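## Task

Move all bottles whose caps are grey onto the tray, and leave every other bottle off it. Every bottle must end up upright. Anything that stays in place only because the robot is holding or propping it does not count. If something the robot is touching at the end drops by more than about a fingernail's width once released, the task fails.

## Robot and tools

Robot: one Doosan M1013 six-joint arm with a Robotiq 2F-140 two-finger gripper. Cameras: cam_head_left (672x504) and cam_head_right (672x504), both fixed, plus cam_wrist (504x504, fisheye) on the hand. Calibration numbers are given but may be off by a few degrees and millimetres.

Frame: all poses are in the scene frame. Its origin sits on the table surface under the arm base, +z is up, and +y is to the left when facing along +x. Distances are metres; orientations are unit quaternions written w first (qw, qx, qy, qz). The gripper's fingers point along its own +z and close along its own y. end_effector_position is the point midway between the pads when they are shut; closed fingertips extend about 33 mm past it, fully open ones about 9 mm. Closing also pushes the tips roughly 24 mm farther out, so stay that far above any surface before gripping. Reported hand position can be slightly wrong, more so at long reach.

A row is always 10 plain numbers: x, y, z, qw, qx, qy, qz, position, force_limit, speed. The first seven are an absolute gripper pose (a target, not an offset) in the scene frame. The last three control the fingers, each in [-1, 1]: position +1 = fully open (140 mm), about -0.8 = pads touching, -1 = close until blocked; force_limit -1/0/+1 is roughly 14/60/107 N of squeeze; speed -1/0/+1 is roughly 30/140/250 mm/s of gap change. Repeat the desired quaternion in every row; do not copy back a reported one that has drifted.

execute_actions: argument actions is a list holding zero or one item. Empty list = just read the state. {"rows": [...], "steps": n} sends up to 15 rows, one per 1/30 s step (n at most 15, default 15); if rows run out the last one repeats. {"steps": n} alone is a wait of up to 300 steps counted from the previous result, including your reply time. Optional pictures (boolean) turns the images on or off. A row whose target lies more than 0.6 m from the last reported position along any gripper axis is refused and nothing is sent. Each step the command is also clipped to 70 mm and 16 degrees from the measured pose, so a far target needs several calls; check the result and continue.

move: target is one 10-number row as above; speed is the path's top speed in m/s, 0.002 to 0.5 (default 0.25), with turning capped at twice that in rad/s. It drives a straight path to the pose over 0.5 to 10 s and does not avoid obstacles; the hand can lag, wander or overshoot that speed. Finger values are sent at the start. The extra "move:" line reports the ending (done, off_target, moving, held, fault) and any limits: paced means the pose was clipped, held means a safety check blocked some steps, after which motion may jump fast.

wait: seconds, 0 to 10; the robot gets no new command meanwhile. zoom_image: camera name and region [x0, y0, x1, y1] in that camera's pixels, top-left origin, at most 504x504. read_manual: optional section, only "licences"; moves nothing. finished_scene: pass the current scene number; it ends the scene for good and reports success.

Reading results: the state line gives gripper position, quaternion and linear/angular velocity. object_status: 0 fingers moving, 1 blocked while opening, 2 blocked while closing (a grip), 3 reached the commanded position or pads met. After sending -1, look for 2 to confirm a hold. position_measured is in counts, 3 open to 230 shut, not linear. To squeeze harder during a grip, raise force_limit and nudge position (for example -1 to -0.98). "pose unreachable" and HELD mean the clearance check altered or withheld commands; the mounting block counts as arm. "Hand target" shows where the controller is heading. MOTOR HOT warns of heating from holding loads; an OVER-TEMPERATURE FAULT brakes the arm until it cools.

Hazards: the arm is stiff, so aiming even slightly below a firm contact can trigger a fault. A joint torque at its load limit (waist and shoulder 316, elbow 148, wrist joints 41.8 N m, including held weight) or an external force of 144 N stops the arm for 10 s and drops the rest of the call. Faster moves hit harder. Occasional disturbances may tug a held part or shove loose items. Never knock or place anything off the table, avoid drops, slips and slams, set bottles down upright and gently, and release them so they stand unsupported before finishing.

Each tool is called after "Request:" by a JSON object that holds its "api" and its "payload".

## Session

I'll start by looking at the scene.

Request:
{"api": "execute_actions", "payload": {"actions": []}}

Scene clock: 0.00 s of 6400.00 s.
end_effector_position=(+0.4390, -0.1497, +0.3532) position_measured=3 object_status=3 end_effector_quat_wxyz=(+0.077, -0.222, +0.962, +0.136) end_effector_velocity=(-0.001, +0.000, -0.001) end_effector_angular_velocity=(+0.001, +0.002, -0.001)
Joint positions: [-0.568 -0.103  1.918  0.3    1.438  3.585]
Joint velocities: [-0.     0.     0.001 -0.     0.     0.001]
Hand target: +0.439, -0.150, +0.353; +0.077, -0.222, +0.962, +0.136

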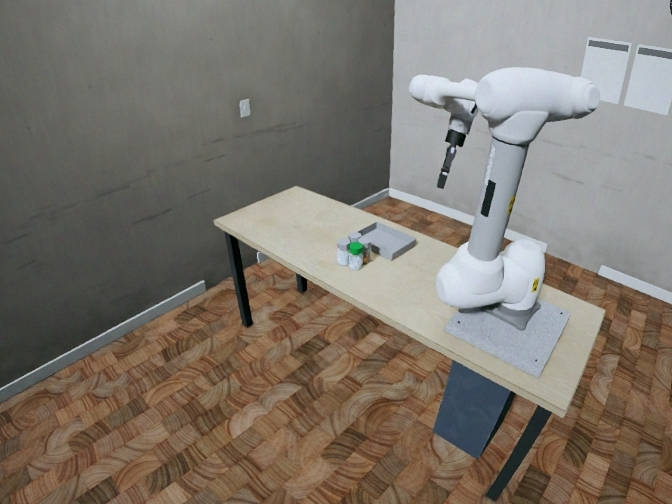

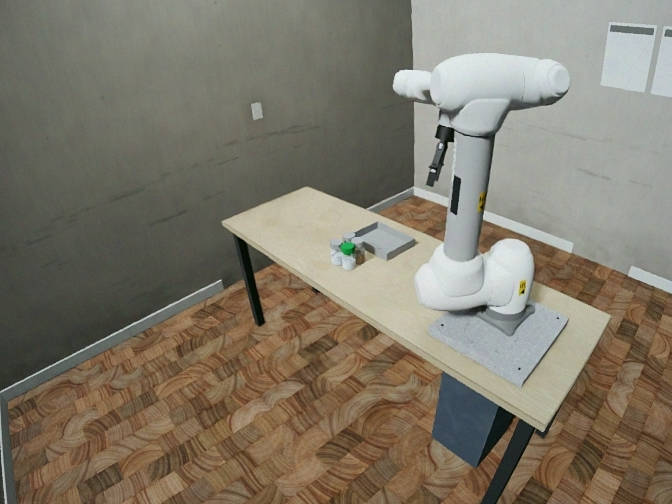

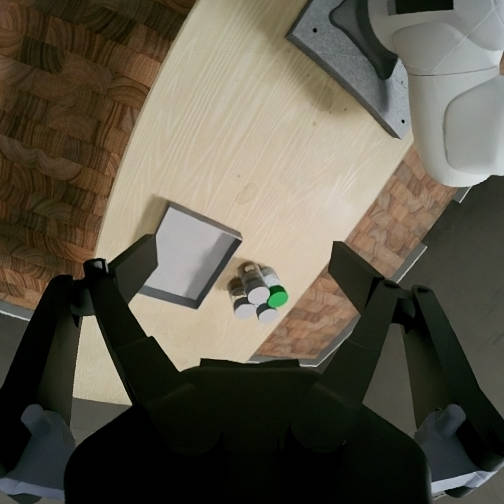

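Request:
{"api": "zoom_image", "payload": {"camera": "cam_head_left", "region": [310, 210, 430, 290]}}

Request:
{"api": "zoom_image", "payload": {"camera": "cam_head_right", "region": [310, 210, 430, 290]}}

Request:
{"api": "zoom_image", "payload": {"camera": "cam_wrist", "region": [130, 190, 310, 340]}}

Region (310, 210, 430, 290) of cam_head_left's 672x504 image, scaled by 4.200, with more detail than that image has.

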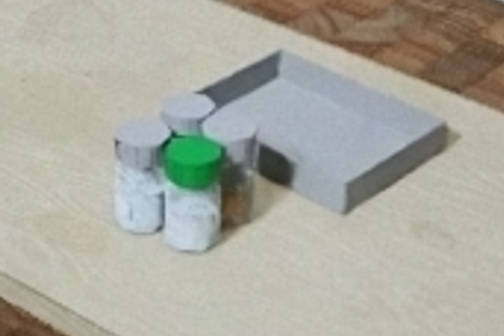

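Region (310, 210, 430, 290) of cam_head_right's 672x504 image, scaled by 4.200, with more detail than that image has.

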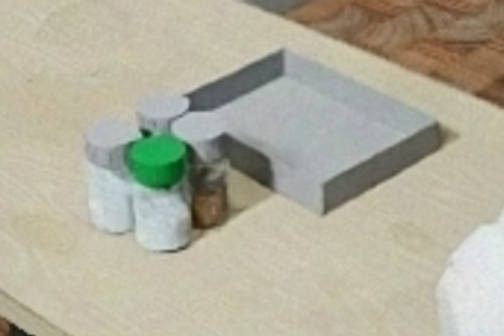

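Region (130, 190, 310, 340) of cam_wrist's 504x504 image, scaled by 2.800, with more detail than that image has.

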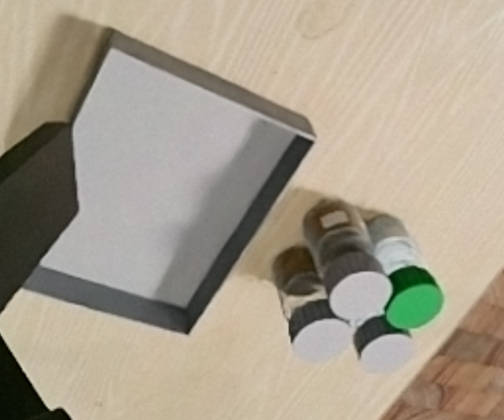

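Request:
{"api": "move", "payload": {"target": [0.63, 0.09, 0.30, 0, -0.3827, 0.9239, 0, 1, 0, 0], "speed": 0.25}}

Scene clock: 72.80 s of 6400.00 s.
end_effector_position=(+0.6300, +0.0904, +0.2998) position_measured=3 object_status=3 end_effector_quat_wxyz=(-0.000, -0.383, +0.924, +0.000) end_effector_velocity=(+0.001, -0.000, -0.000) end_effector_angular_velocity=(-0.001, +0.001, +0.001)
Joint positions: [0.135 0.166 1.707 0.002 1.269 4.013]
Joint velocities: [ 0.001  0.002 -0.002 -0.001  0.001  0.   ]
Hand target: +0.630, +0.090, +0.300; -0.000, -0.383, +0.924, +0.000
Off the commanded pose: 0.000 m, 0 deg.
After step 90, 68.10 s passed at rest.
move: done
camera_calibration (this result's frames):
cam_wrist: T_world_to_cam=[[-0.745426, 0.664454, 0.0533094, 0.383293], [0.638394, 0.688596, 0.343932, -0.56071], [0.191818, 0.290408, -0.93748, 0.313879], [0, 0, 0, 1]] pos_world=[0.583462, 0.0402689, 0.466669]

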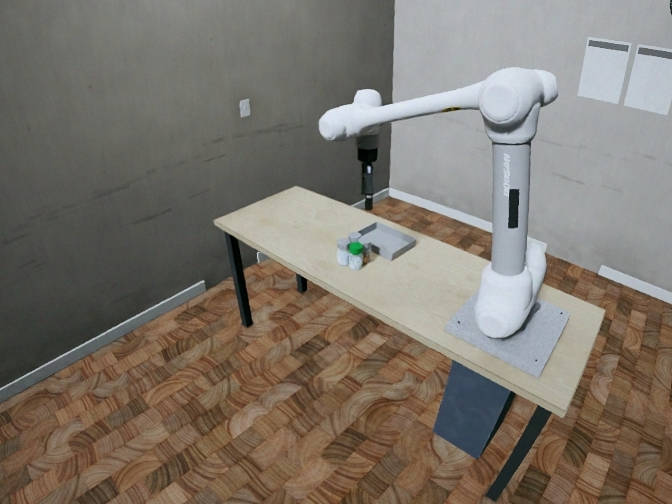

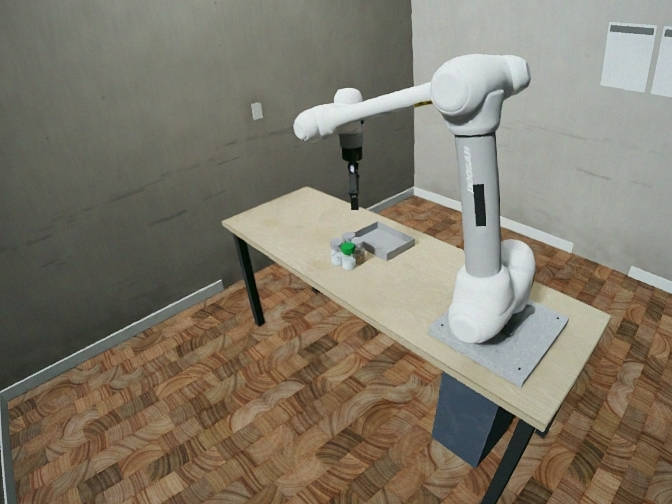

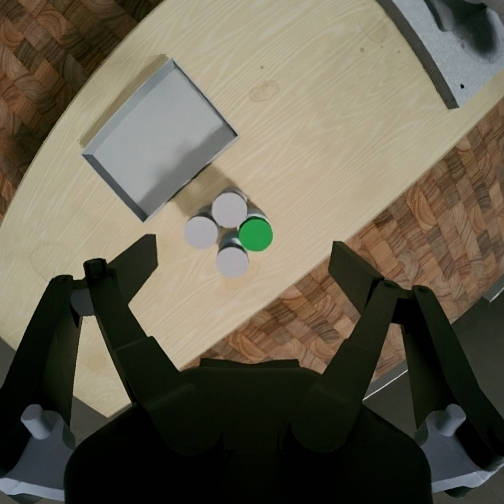

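Request:
{"api": "zoom_image", "payload": {"camera": "cam_wrist", "region": [160, 170, 300, 300]}}

Region (160, 170, 300, 300) of cam_wrist's 504x504 image, scaled by 3.600, with more detail than that image has; it fills the top 468 rows of this view, and the rest is white.

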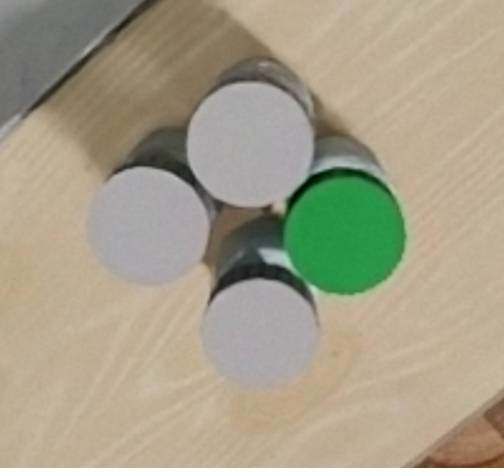

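Request:
{"api": "move", "payload": {"target": [0.695, 0.150, 0.19, 0, -0.3827, 0.9239, 0, 0.145, 0, 0], "speed": 0.2}}

Scene clock: 166.80 s of 6400.00 s.
end_effector_position=(+0.6948, +0.1500, +0.1900) position_measured=111 object_status=3 end_effector_quat_wxyz=(+0.000, -0.383, +0.924, +0.000) end_effector_velocity=(+0.001, +0.000, -0.000) end_effector_angular_velocity=(-0.000, -0.000, -0.001)
Joint positions: [0.211 0.345 1.687 0.002 1.111 4.089]
Joint velocities: [-0.     0.002 -0.001 -0.    -0.     0.001]
Hand target: +0.695, +0.150, +0.190; -0.000, -0.383, +0.924, -0.000
Off the commanded pose: 0.000 m, 0 deg.
After step 90, 89.87 s passed at rest.
move: done
camera_calibration (this result's frames):
cam_wrist: T_world_to_cam=[[-0.745268, 0.664647, 0.0531087, 0.397739], [0.638435, 0.688363, 0.344321, -0.605505], [0.192294, 0.290518, -0.937349, 0.180764], [0, 0, 0, 1]] pos_world=[0.648238, 0.0999366, 0.356804]

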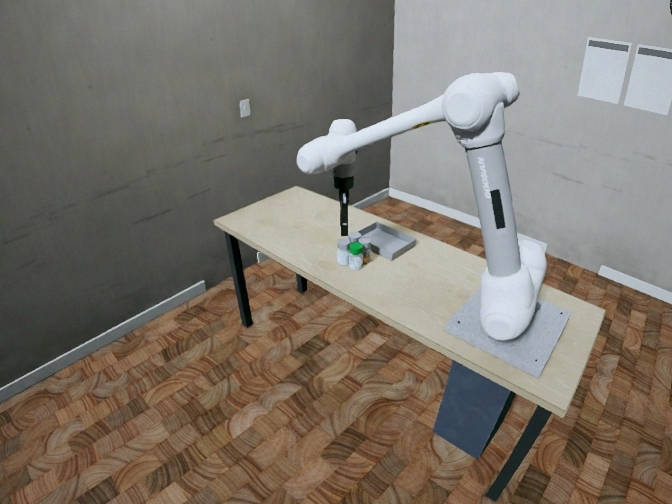

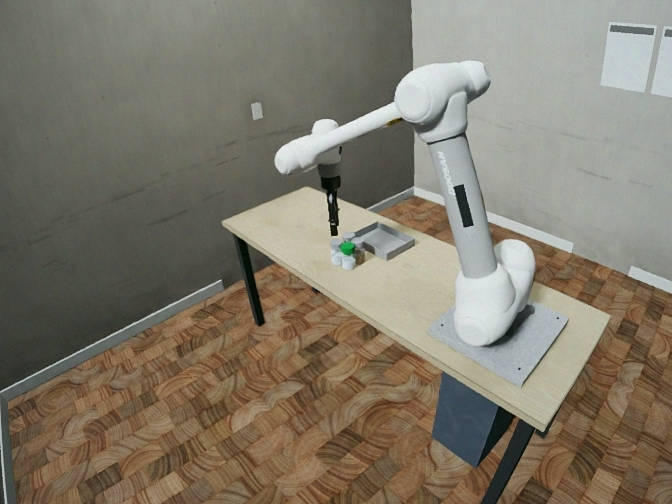

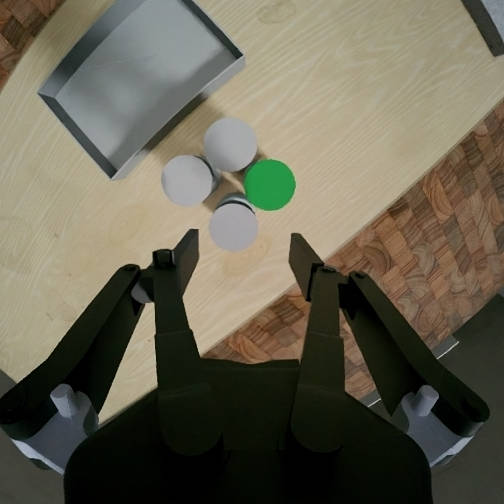

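Request:
{"api": "zoom_image", "payload": {"camera": "cam_wrist", "region": [150, 110, 330, 290]}}

Region (150, 110, 330, 290) of cam_wrist's 504x504 image, scaled by 2.800, with more detail than that image has.

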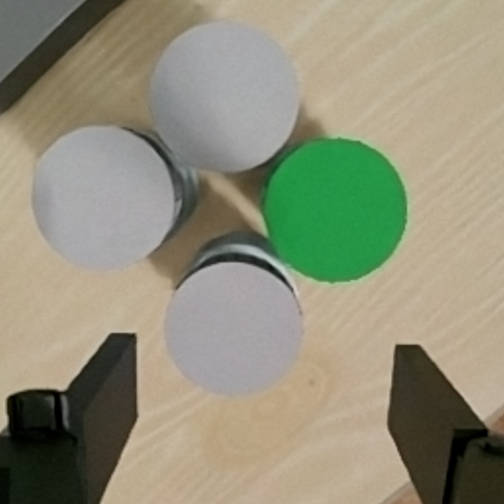

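Request:
{"api": "move", "payload": {"target": [0.702, 0.143, 0.155, 0, -0.3827, 0.9239, 0, 0.145, 0, 0], "speed": 0.1}}

Request:
{"api": "zoom_image", "payload": {"camera": "cam_wrist", "region": [150, 110, 330, 290]}}

Scene clock: 215.50 s of 6400.00 s.
end_effector_position=(+0.7020, +0.1430, +0.1550) position_measured=111 object_status=3 end_effector_quat_wxyz=(+0.000, -0.383, +0.924, -0.000) end_effector_velocity=(+0.000, +0.000, -0.001) end_effector_angular_velocity=(+0.001, -0.001, -0.001)
Joint positions: [0.2   0.38  1.707 0.002 1.056 4.077]
Joint velocities: [-0.     0.001  0.     0.002 -0.002 -0.   ]
Hand target: +0.702, +0.143, +0.155; +0.000, -0.383, +0.924, +0.000
Off the commanded pose: 0.000 m, 0 deg.
After step 90, 44.90 s passed at rest.
move: done
camera_calibration (this result's frames):
cam_wrist: T_world_to_cam=[[-0.745321, 0.664591, 0.0530507, 0.409649], [0.63838, 0.688446, 0.344259, -0.593163], [0.192269, 0.29045, -0.937375, 0.148745], [0, 0, 0, 1]] pos_world=[0.655384, 0.0929085, 0.3219]

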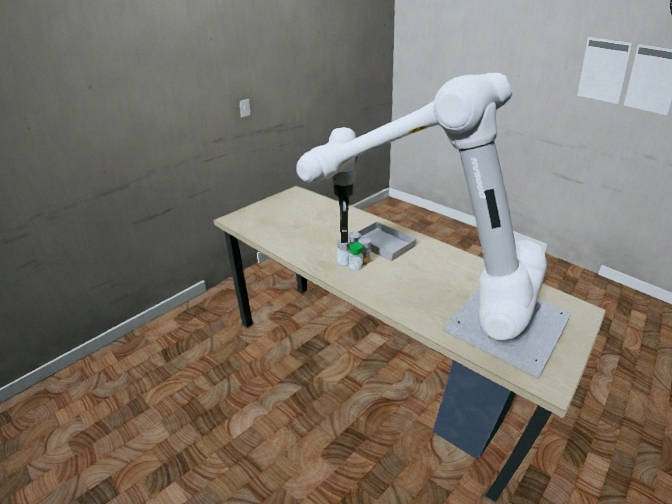

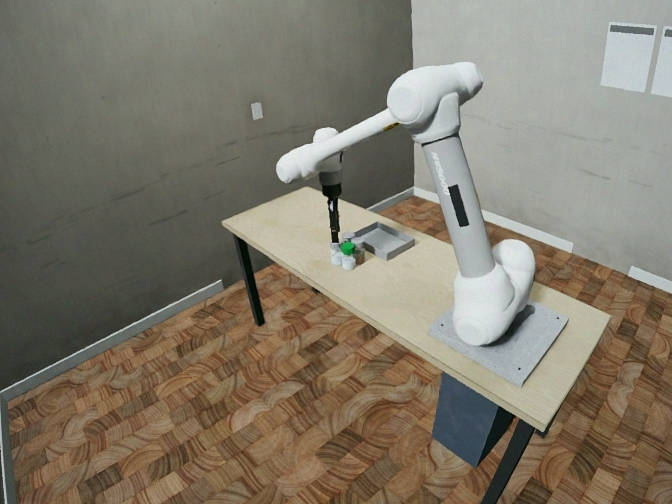

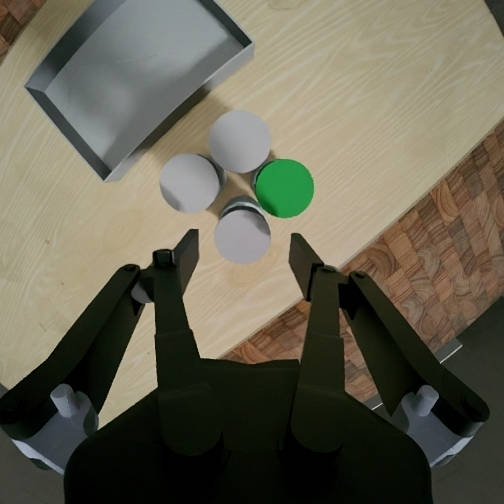

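Region (150, 110, 330, 290) of cam_wrist's 504x504 image, scaled by 2.800, with more detail than that image has.

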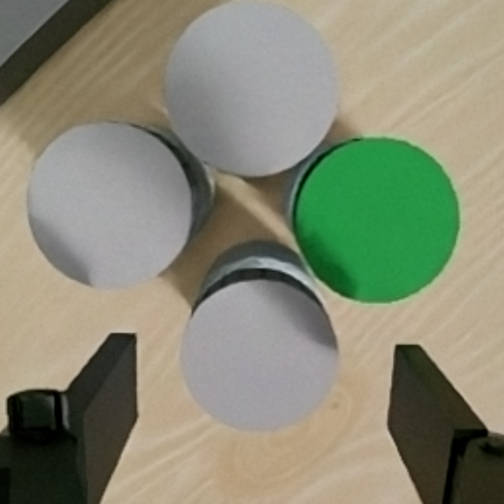

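Request:
{"api": "move", "payload": {"target": [0.702, 0.144, 0.085, 0, -0.3827, 0.9239, 0, 0.145, 0, 0], "speed": 0.08}}

Scene clock: 238.23 s of 6400.00 s.
end_effector_position=(+0.7019, +0.1440, +0.0851) position_measured=111 object_status=3 end_effector_quat_wxyz=(+0.000, -0.383, +0.924, -0.000) end_effector_velocity=(-0.000, -0.000, -0.001) end_effector_angular_velocity=(-0.000, -0.000, -0.000)
Joint positions: [0.202 0.442 1.761 0.002 0.939 4.079]
Joint velocities: [ 0.     0.001  0.001 -0.    -0.003  0.   ]
Hand target: +0.702, +0.144, +0.085; -0.000, -0.383, +0.924, -0.000
Off the commanded pose: 0.000 m, 0 deg.
After step 90, 18.50 s passed at rest.
move: done
camera_calibration (this result's frames):
cam_wrist: T_world_to_cam=[[-0.745301, 0.664612, 0.0530742, 0.412654], [0.638402, 0.688416, 0.344277, -0.56974], [0.192274, 0.290473, -0.937367, 0.0828505], [0, 0, 0, 1]] pos_world=[0.655344, 0.0938977, 0.251909]

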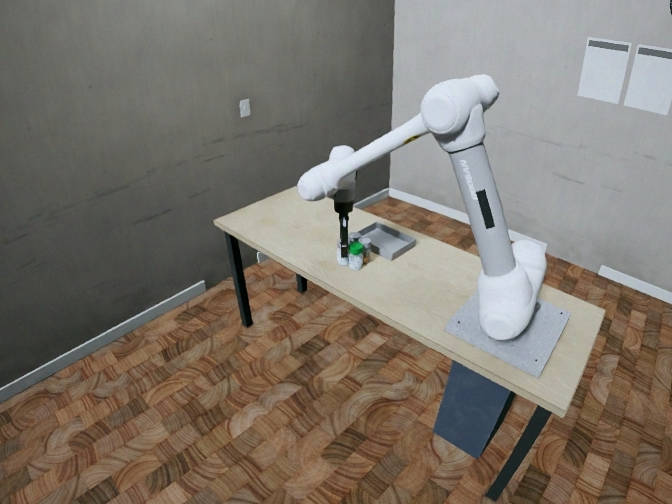

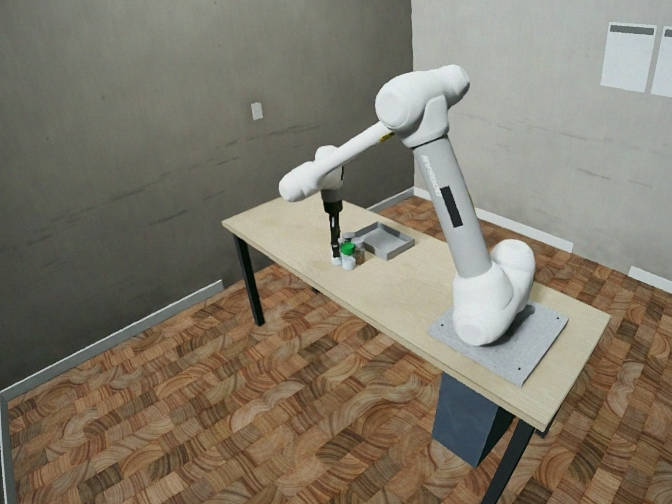

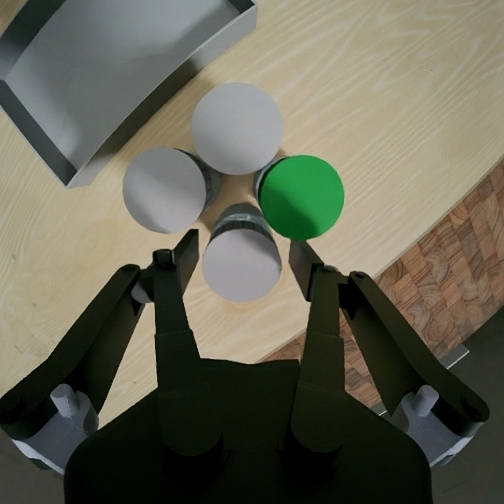

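Request:
{"api": "execute_actions", "payload": {"actions": [{"rows": [[0.702, 0.144, 0.085, 0, -0.3827, 0.9239, 0, -1, 0, -0.5]], "steps": 15}], "pictures": false}}

Scene clock: 249.60 s of 6400.00 s.
end_effector_position=(+0.7020, +0.1440, +0.0850) position_measured=151 object_status=0 end_effector_quat_wxyz=(+0.000, -0.383, +0.924, -0.000) end_effector_velocity=(-0.000, -0.000, -0.000) end_effector_angular_velocity=(+0.000, +0.000, -0.001)
Joint positions: [0.202 0.442 1.761 0.002 0.939 4.079]
Joint velocities: [-0.     0.     0.001  0.    -0.001  0.001]
Hand target: +0.702, +0.144, +0.085; +0.000, -0.383, +0.924, -0.000
Off the commanded pose: 0.000 m, 0 deg.
Steps of this call (steps 1 to 90: nothing new was sent; then 7.87 s passed at rest; steps 91 to 105: all 15 steps of this action). Readings (end_effector_position | what the end effector reports):
91: (+0.7019, +0.1440, +0.0850) | position_measured=111 object_status=0
92: (+0.7019, +0.1440, +0.0850) | position_measured=113 object_status=0
94: (+0.7019, +0.1440, +0.0849) | position_measured=122 object_status=0
98: (+0.7019, +0.1440, +0.0849) | position_measured=141 object_status=0
105: the state above

Request:
{"api": "move", "payload": {"target": [0.702, 0.144, 0.235, 0, -0.3827, 0.9239, 0, -1, 0, -0.5], "speed": 0.15}}

Scene clock: 296.27 s of 6400.00 s.
end_effector_position=(+0.7022, +0.1440, +0.2349) position_measured=151 object_status=2 end_effector_quat_wxyz=(-0.000, -0.383, +0.924, -0.000) end_effector_velocity=(-0.000, +0.000, +0.000) end_effector_angular_velocity=(+0.000, +0.001, -0.001)
Joint positions: [0.201 0.324 1.628 0.002 1.191 4.079]
Joint velocities: [-0.    -0.    -0.     0.     0.002  0.001]
Hand target: +0.702, +0.144, +0.235; +0.000, -0.383, +0.924, -0.000
Off the commanded pose: 0.000 m, 0 deg.
After step 90, 42.27 s passed at rest.
move: done
camera_calibration (this result's frames):
cam_wrist: T_world_to_cam=[[-0.745299, 0.664613, 0.0530929, 0.404873], [0.638416, 0.688423, 0.344236, -0.621547], [0.192233, 0.290454, -0.937381, 0.223328], [0, 0, 0, 1]] pos_world=[0.655626, 0.0939369, 0.401806]

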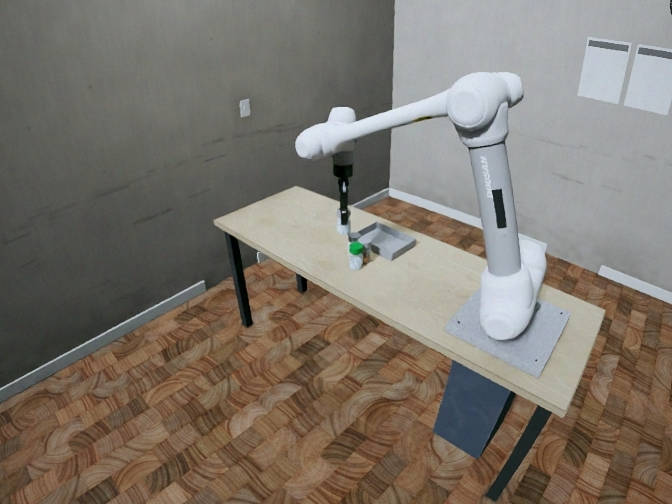

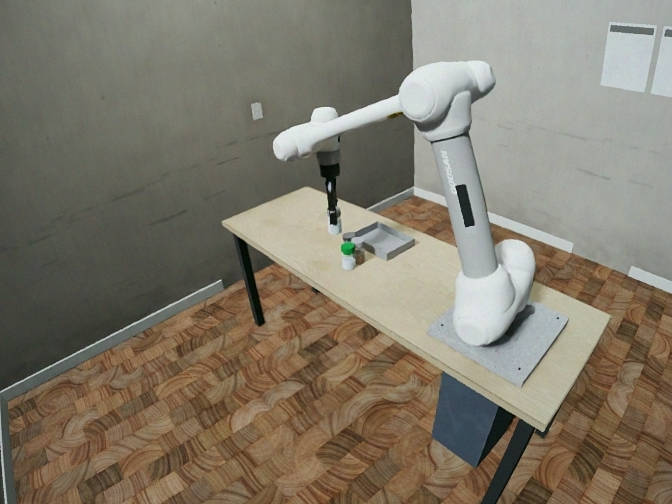

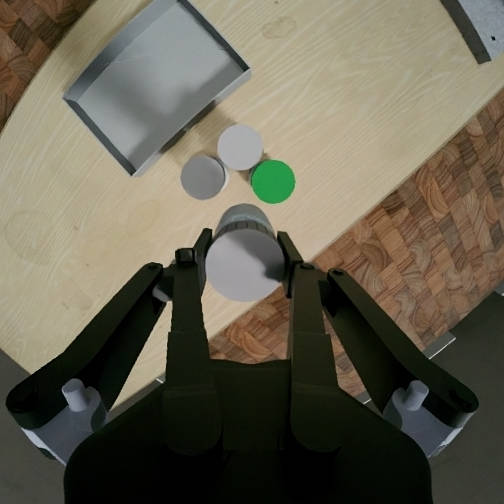

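Request:
{"api": "move", "payload": {"target": [0.607, -0.128, 0.225, 0, -0.3827, 0.9239, 0, -1, 0, -0.5], "speed": 0.2}}

Request:
{"api": "move", "payload": {"target": [0.607, -0.128, 0.13, 0, -0.3827, 0.9239, 0, -1, 0, -0.5], "speed": 0.1}}

Scene clock: 307.40 s of 6400.00 s.
end_effector_position=(+0.6070, -0.1281, +0.2251) position_measured=151 object_status=2 end_effector_quat_wxyz=(+0.000, -0.383, +0.924, +0.000) end_effector_velocity=(-0.000, -0.000, -0.001) end_effector_angular_velocity=(+0.001, -0.000, -0.000)
Joint positions: [-0.216  0.187  1.827  0.002  1.13   3.661]
Joint velocities: [-0.001 -0.     0.001  0.001 -0.001 -0.001]
Hand target: +0.607, -0.128, +0.225; +0.000, -0.383, +0.924, +0.000
Off the commanded pose: 0.000 m, 0 deg.
After step 90, 6.27 s passed at rest.
move: done
camera_calibration (this result's frames):
cam_wrist: T_world_to_cam=[[-0.74532, 0.66458, 0.0532127, 0.515334], [0.638387, 0.688369, 0.344399, -0.370112], [0.192251, 0.290658, -0.937314, 0.311466], [0, 0, 0, 1]] pos_world=[0.560484, -0.178237, 0.391985]

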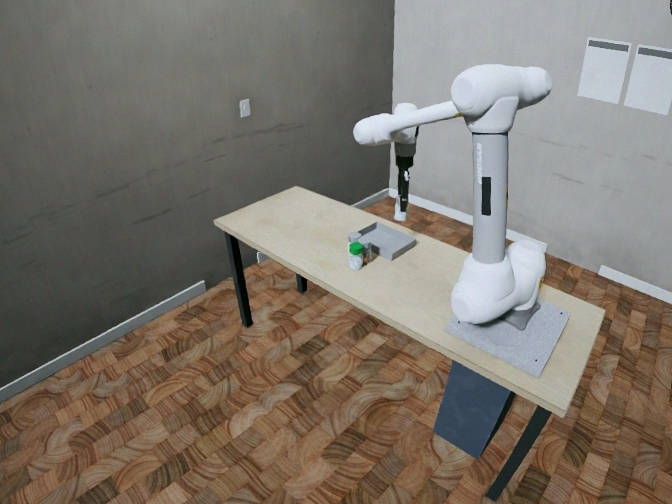

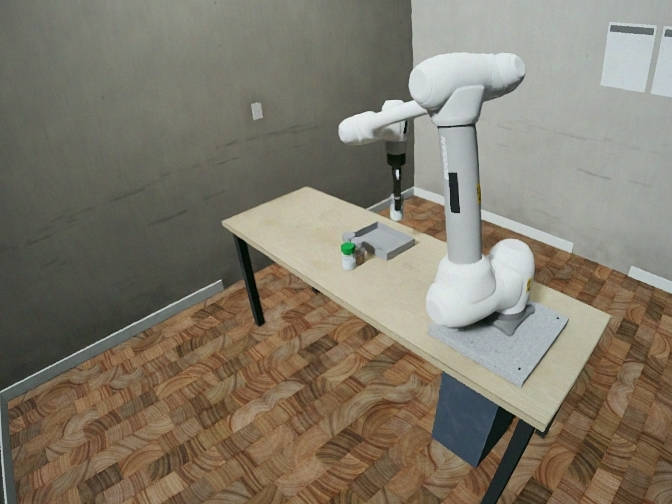

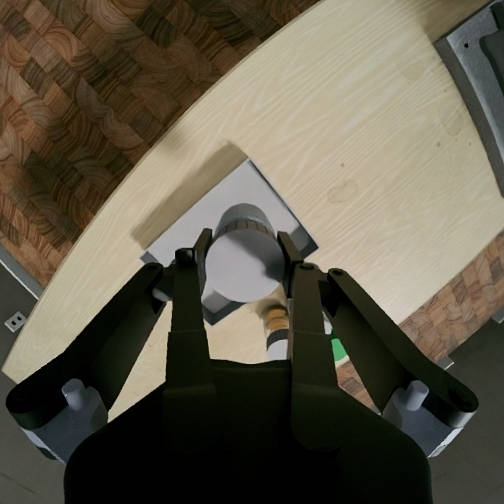

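Scene clock: 308.70 s of 6400.00 s.
end_effector_position=(+0.6069, -0.1280, +0.1301) position_measured=151 object_status=2 end_effector_quat_wxyz=(+0.000, -0.383, +0.924, -0.000) end_effector_velocity=(+0.000, +0.001, -0.001) end_effector_angular_velocity=(+0.000, +0.001, +0.000)
Joint positions: [-0.216  0.268  1.92   0.002  0.956  3.662]
Joint velocities: [ 0.001  0.001  0.001 -0.    -0.001  0.001]
Hand target: +0.607, -0.128, +0.130; -0.000, -0.383, +0.924, +0.000
Off the commanded pose: 0.000 m, 0 deg.
move: done
camera_calibration (this result's frames):
cam_wrist: T_world_to_cam=[[-0.745315, 0.664598, 0.0530528, 0.520198], [0.638389, 0.688441, 0.34425, -0.33733], [0.192264, 0.290443, -0.937378, 0.222316], [0, 0, 0, 1]] pos_world=[0.560316, -0.178061, 0.296922]

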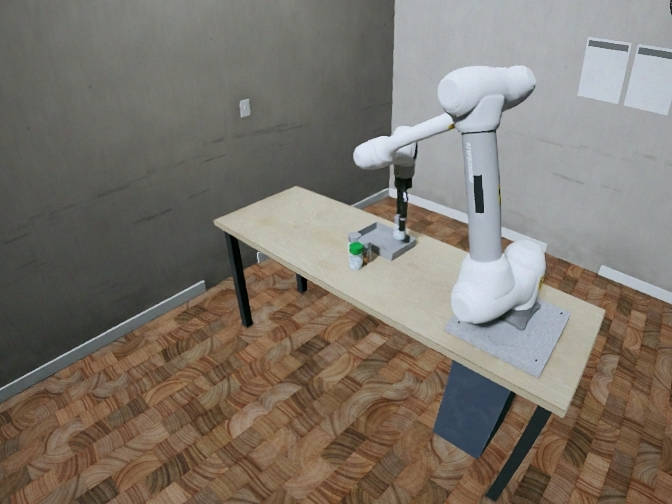

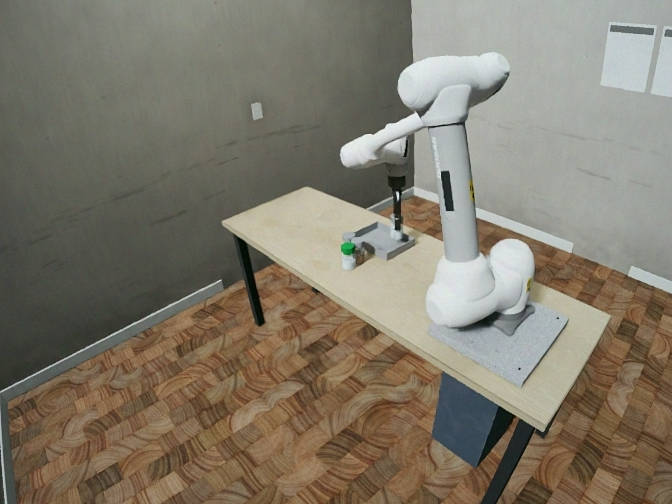

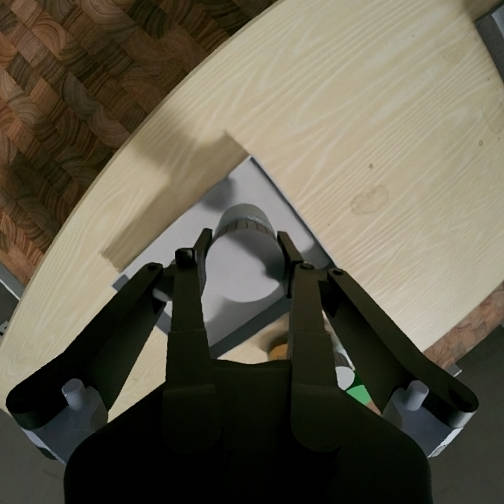

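Request:
{"api": "zoom_image", "payload": {"camera": "cam_head_left", "region": [330, 190, 450, 280]}}

Request:
{"api": "zoom_image", "payload": {"camera": "cam_wrist", "region": [150, 130, 350, 310]}}

Region (330, 190, 450, 280) of cam_head_left's 672x504 image, scaled by 4.200, with more detail than that image has; it fills the top 378 rows of this view, and the rest is white.

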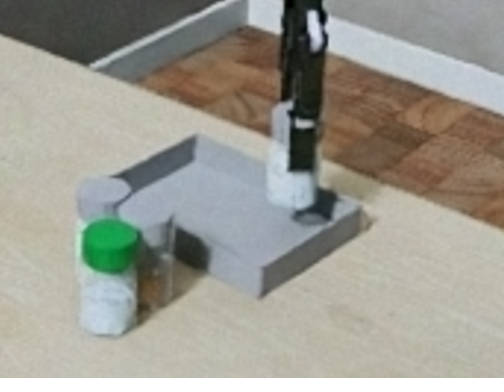

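Region (150, 130, 350, 310) of cam_wrist's 504x504 image, scaled by 2.520, with more detail than that image has; it fills the top 454 rows of this view, and the rest is white.

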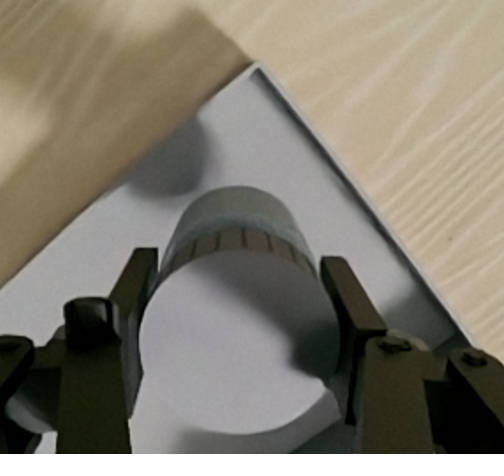

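Request:
{"api": "move", "payload": {"target": [0.607, -0.128, 0.097, 0, -0.3827, 0.9239, 0, -1, 0, -0.5], "speed": 0.04}}

Request:
{"api": "zoom_image", "payload": {"camera": "cam_wrist", "region": [150, 130, 350, 310]}}

Request:
{"api": "zoom_image", "payload": {"camera": "cam_head_left", "region": [360, 200, 440, 270]}}

Scene clock: 331.90 s of 6400.00 s.
end_effector_position=(+0.6070, -0.1280, +0.0970) position_measured=151 object_status=2 end_effector_quat_wxyz=(+0.000, -0.383, +0.924, -0.000) end_effector_velocity=(-0.001, -0.000, -0.001) end_effector_angular_velocity=(+0.000, +0.002, -0.001)
Joint positions: [-0.216  0.302  1.946  0.002  0.895  3.661]
Joint velocities: [-0.     0.001  0.001  0.    -0.     0.   ]
Hand target: +0.607, -0.128, +0.097; -0.000, -0.383, +0.924, +0.000
Off the commanded pose: 0.000 m, 0 deg.
After step 90, 19.07 s passed at rest.
move: done
camera_calibration (this result's frames):
cam_wrist: T_world_to_cam=[[-0.745299, 0.664615, 0.0530742, 0.522008], [0.638406, 0.688417, 0.344267, -0.32602], [0.192268, 0.290465, -0.937371, 0.191354], [0, 0, 0, 1]] pos_world=[0.560394, -0.178078, 0.263903]

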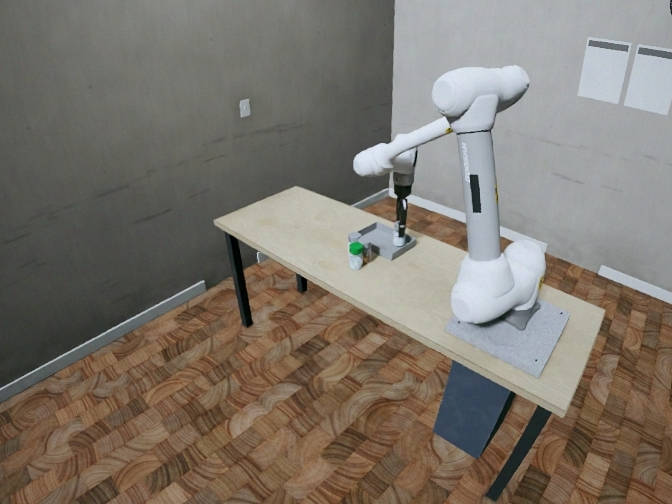

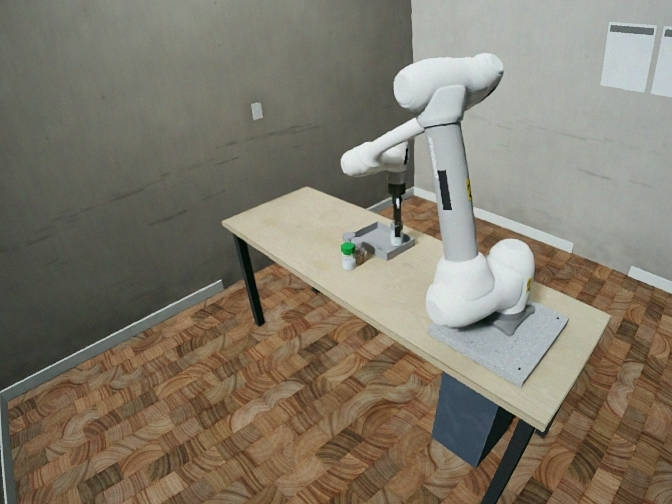

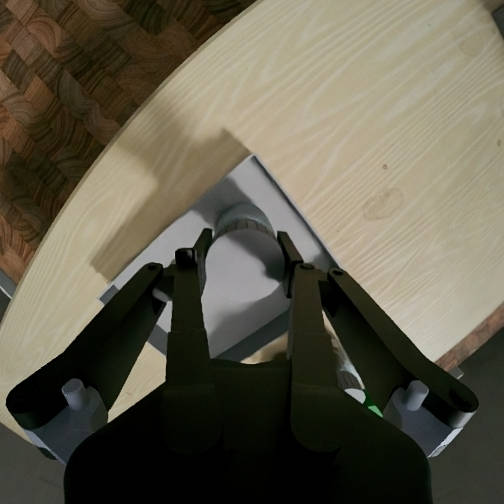

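Region (150, 130, 350, 310) of cam_wrist's 504x504 image, scaled by 2.520, with more detail than that image has; it fills the top 454 rows of this view, and the rest is white.

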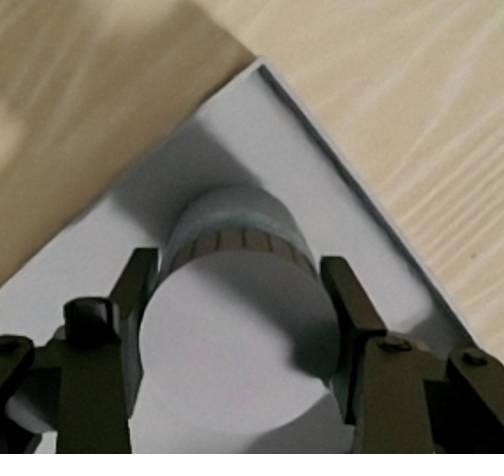

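Region (360, 200, 440, 270) of cam_head_left's 672x504 image, scaled by 6.300, with more detail than that image has; it fills the top 441 rows of this view, and the rest is white.

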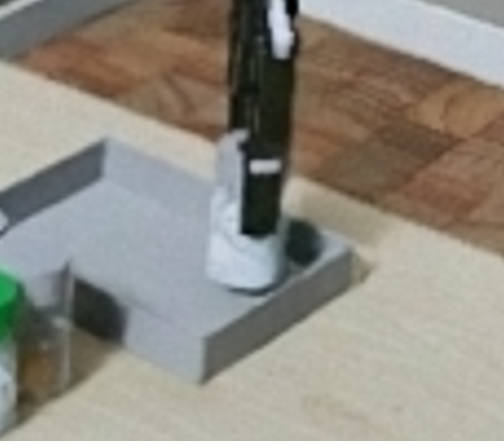

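Request:
{"api": "move", "payload": {"target": [0.607, -0.128, 0.092, 0, -0.3827, 0.9239, 0, -1, 0, -0.5], "speed": 0.01}}

Request:
{"api": "zoom_image", "payload": {"camera": "cam_wrist", "region": [150, 130, 350, 310]}}

Request:
{"api": "zoom_image", "payload": {"camera": "cam_head_left", "region": [360, 200, 440, 270]}}

Scene clock: 352.10 s of 6400.00 s.
end_effector_position=(+0.6070, -0.1280, +0.0920) position_measured=151 object_status=2 end_effector_quat_wxyz=(-0.000, -0.383, +0.924, -0.000) end_effector_velocity=(-0.002, -0.000, -0.001) end_effector_angular_velocity=(+0.001, +0.002, -0.000)
Joint positions: [-0.216  0.308  1.95   0.002  0.886  3.661]
Joint velocities: [-0.001  0.     0.002 -0.    -0.    -0.001]
Hand target: +0.607, -0.128, +0.092; -0.000, -0.383, +0.924, +0.000
Off the commanded pose: 0.000 m, 0 deg.
After step 90, 16.47 s passed at rest.
move: done
camera_calibration (this result's frames):
cam_wrist: T_world_to_cam=[[-0.745305, 0.664608, 0.0530783, 0.522309], [0.638404, 0.688425, 0.344254, -0.324301], [0.192253, 0.290459, -0.937375, 0.186661], [0, 0, 0, 1]] pos_world=[0.560428, -0.178091, 0.25889]

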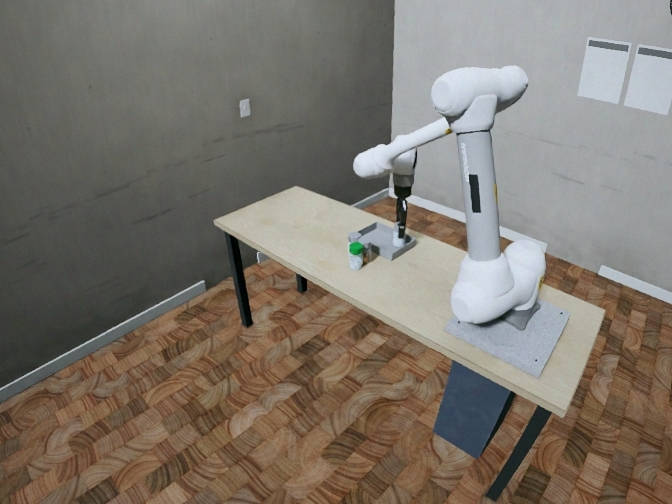

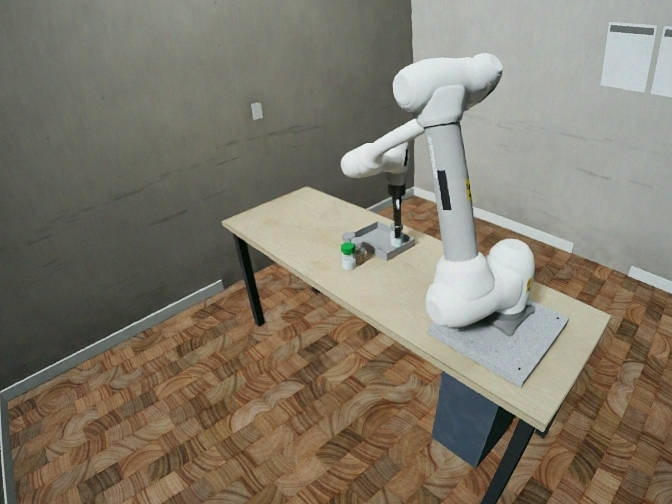

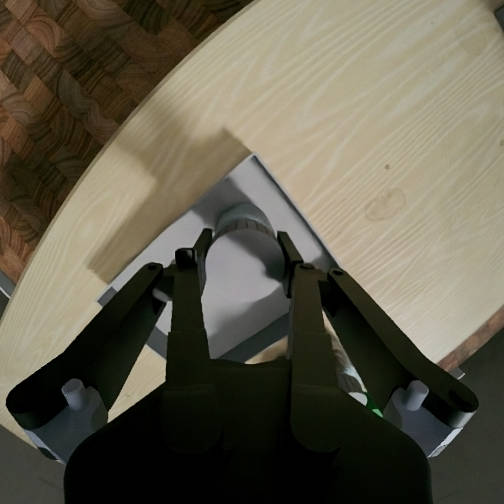

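Region (150, 130, 350, 310) of cam_wrist's 504x504 image, scaled by 2.520, with more detail than that image has; it fills the top 454 rows of this view, and the rest is white.

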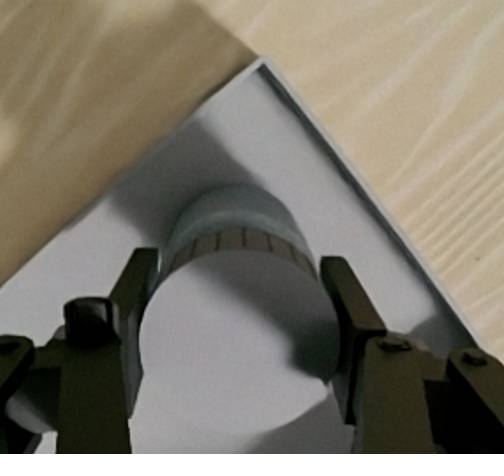

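Region (360, 200, 440, 270) of cam_head_left's 672x504 image, scaled by 6.300, with more detail than that image has; it fills the top 441 rows of this view, and the rest is white.

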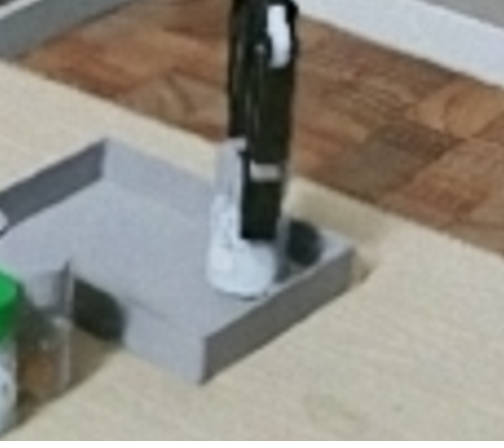

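Request:
{"api": "execute_actions", "payload": {"actions": [{"rows": [[0.607, -0.128, 0.092, 0, -0.3827, 0.9239, 0, 0.145, 0, -0.3]], "steps": 15}]}}

Request:
{"api": "zoom_image", "payload": {"camera": "cam_wrist", "region": [150, 130, 350, 310]}}

Scene clock: 361.80 s of 6400.00 s.
end_effector_position=(+0.6070, -0.1280, +0.0920) position_measured=111 object_status=3 end_effector_quat_wxyz=(-0.000, -0.383, +0.924, +0.000) end_effector_velocity=(-0.000, -0.000, -0.000) end_effector_angular_velocity=(+0.000, -0.001, -0.002)
Joint positions: [-0.216  0.308  1.95   0.002  0.886  3.661]
Joint velocities: [-0.001 -0.     0.001  0.001 -0.002  0.   ]
Hand target: +0.607, -0.128, +0.092; +0.000, -0.383, +0.924, -0.000
Off the commanded pose: 0.000 m, 0 deg.
Steps of this call (steps 1 to 90: nothing new was sent; then 6.20 s passed at rest; steps 91 to 105: all 15 steps of this action). Readings (end_effector_position | what the end effector reports):
91: (+0.6070, -0.1280, +0.0920) | position_measured=151 object_status=0
92: (+0.6070, -0.1280, +0.0920) | position_measured=151 object_status=0
94: (+0.6070, -0.1280, +0.0920) | position_measured=137 object_status=0
98: (+0.6070, -0.1280, +0.0920) | position_measured=114 object_status=0
105: the state above
camera_calibration (this result's frames):
cam_wrist: T_world_to_cam=[[-0.745301, 0.664611, 0.0530897, 0.522304], [0.638409, 0.688418, 0.344259, -0.324297], [0.192251, 0.29047, -0.937372, 0.186627], [0, 0, 0, 1]] pos_world=[0.560428, -0.178087, 0.258853]

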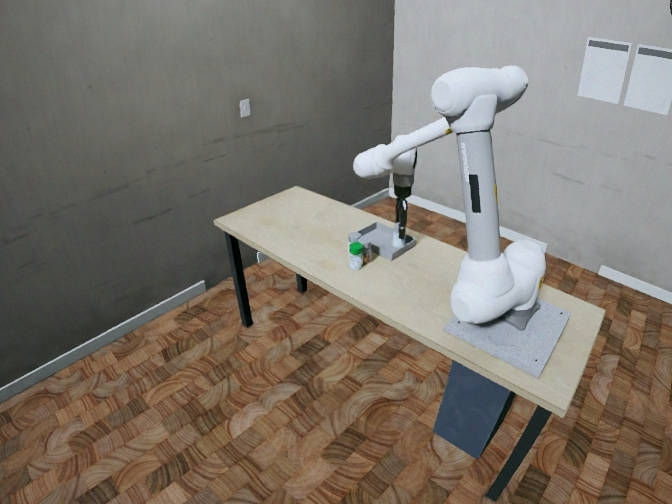

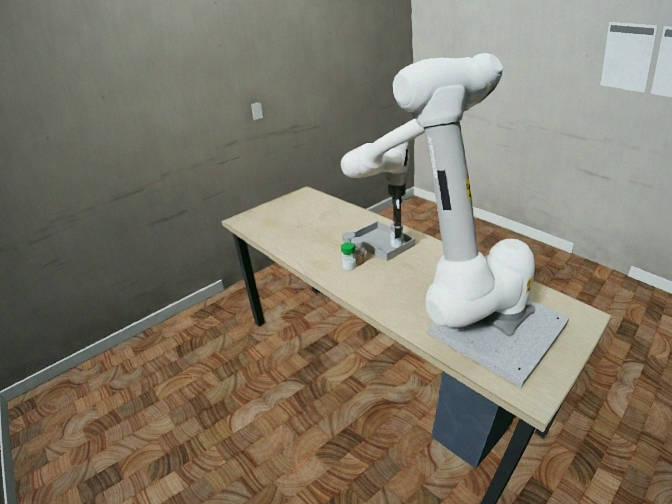

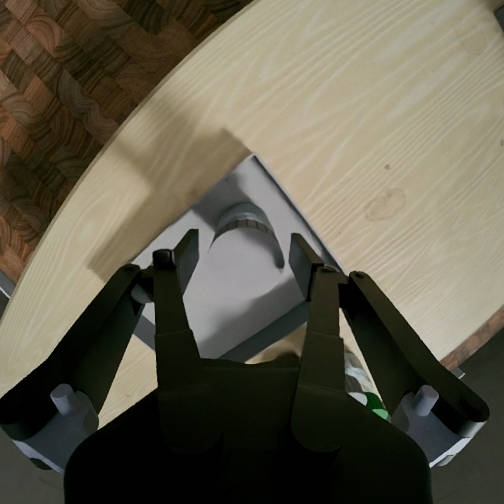

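Region (150, 130, 350, 310) of cam_wrist's 504x504 image, scaled by 2.520, with more detail than that image has; it fills the top 454 rows of this view, and the rest is white.

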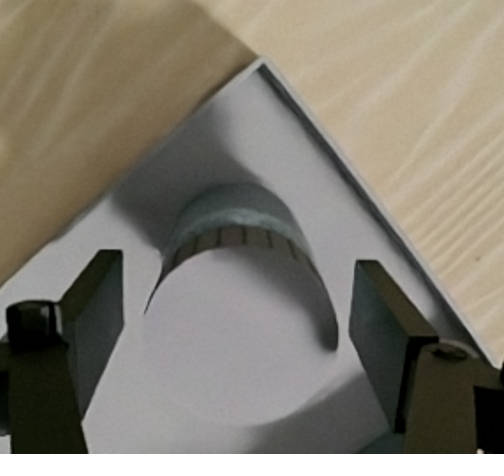

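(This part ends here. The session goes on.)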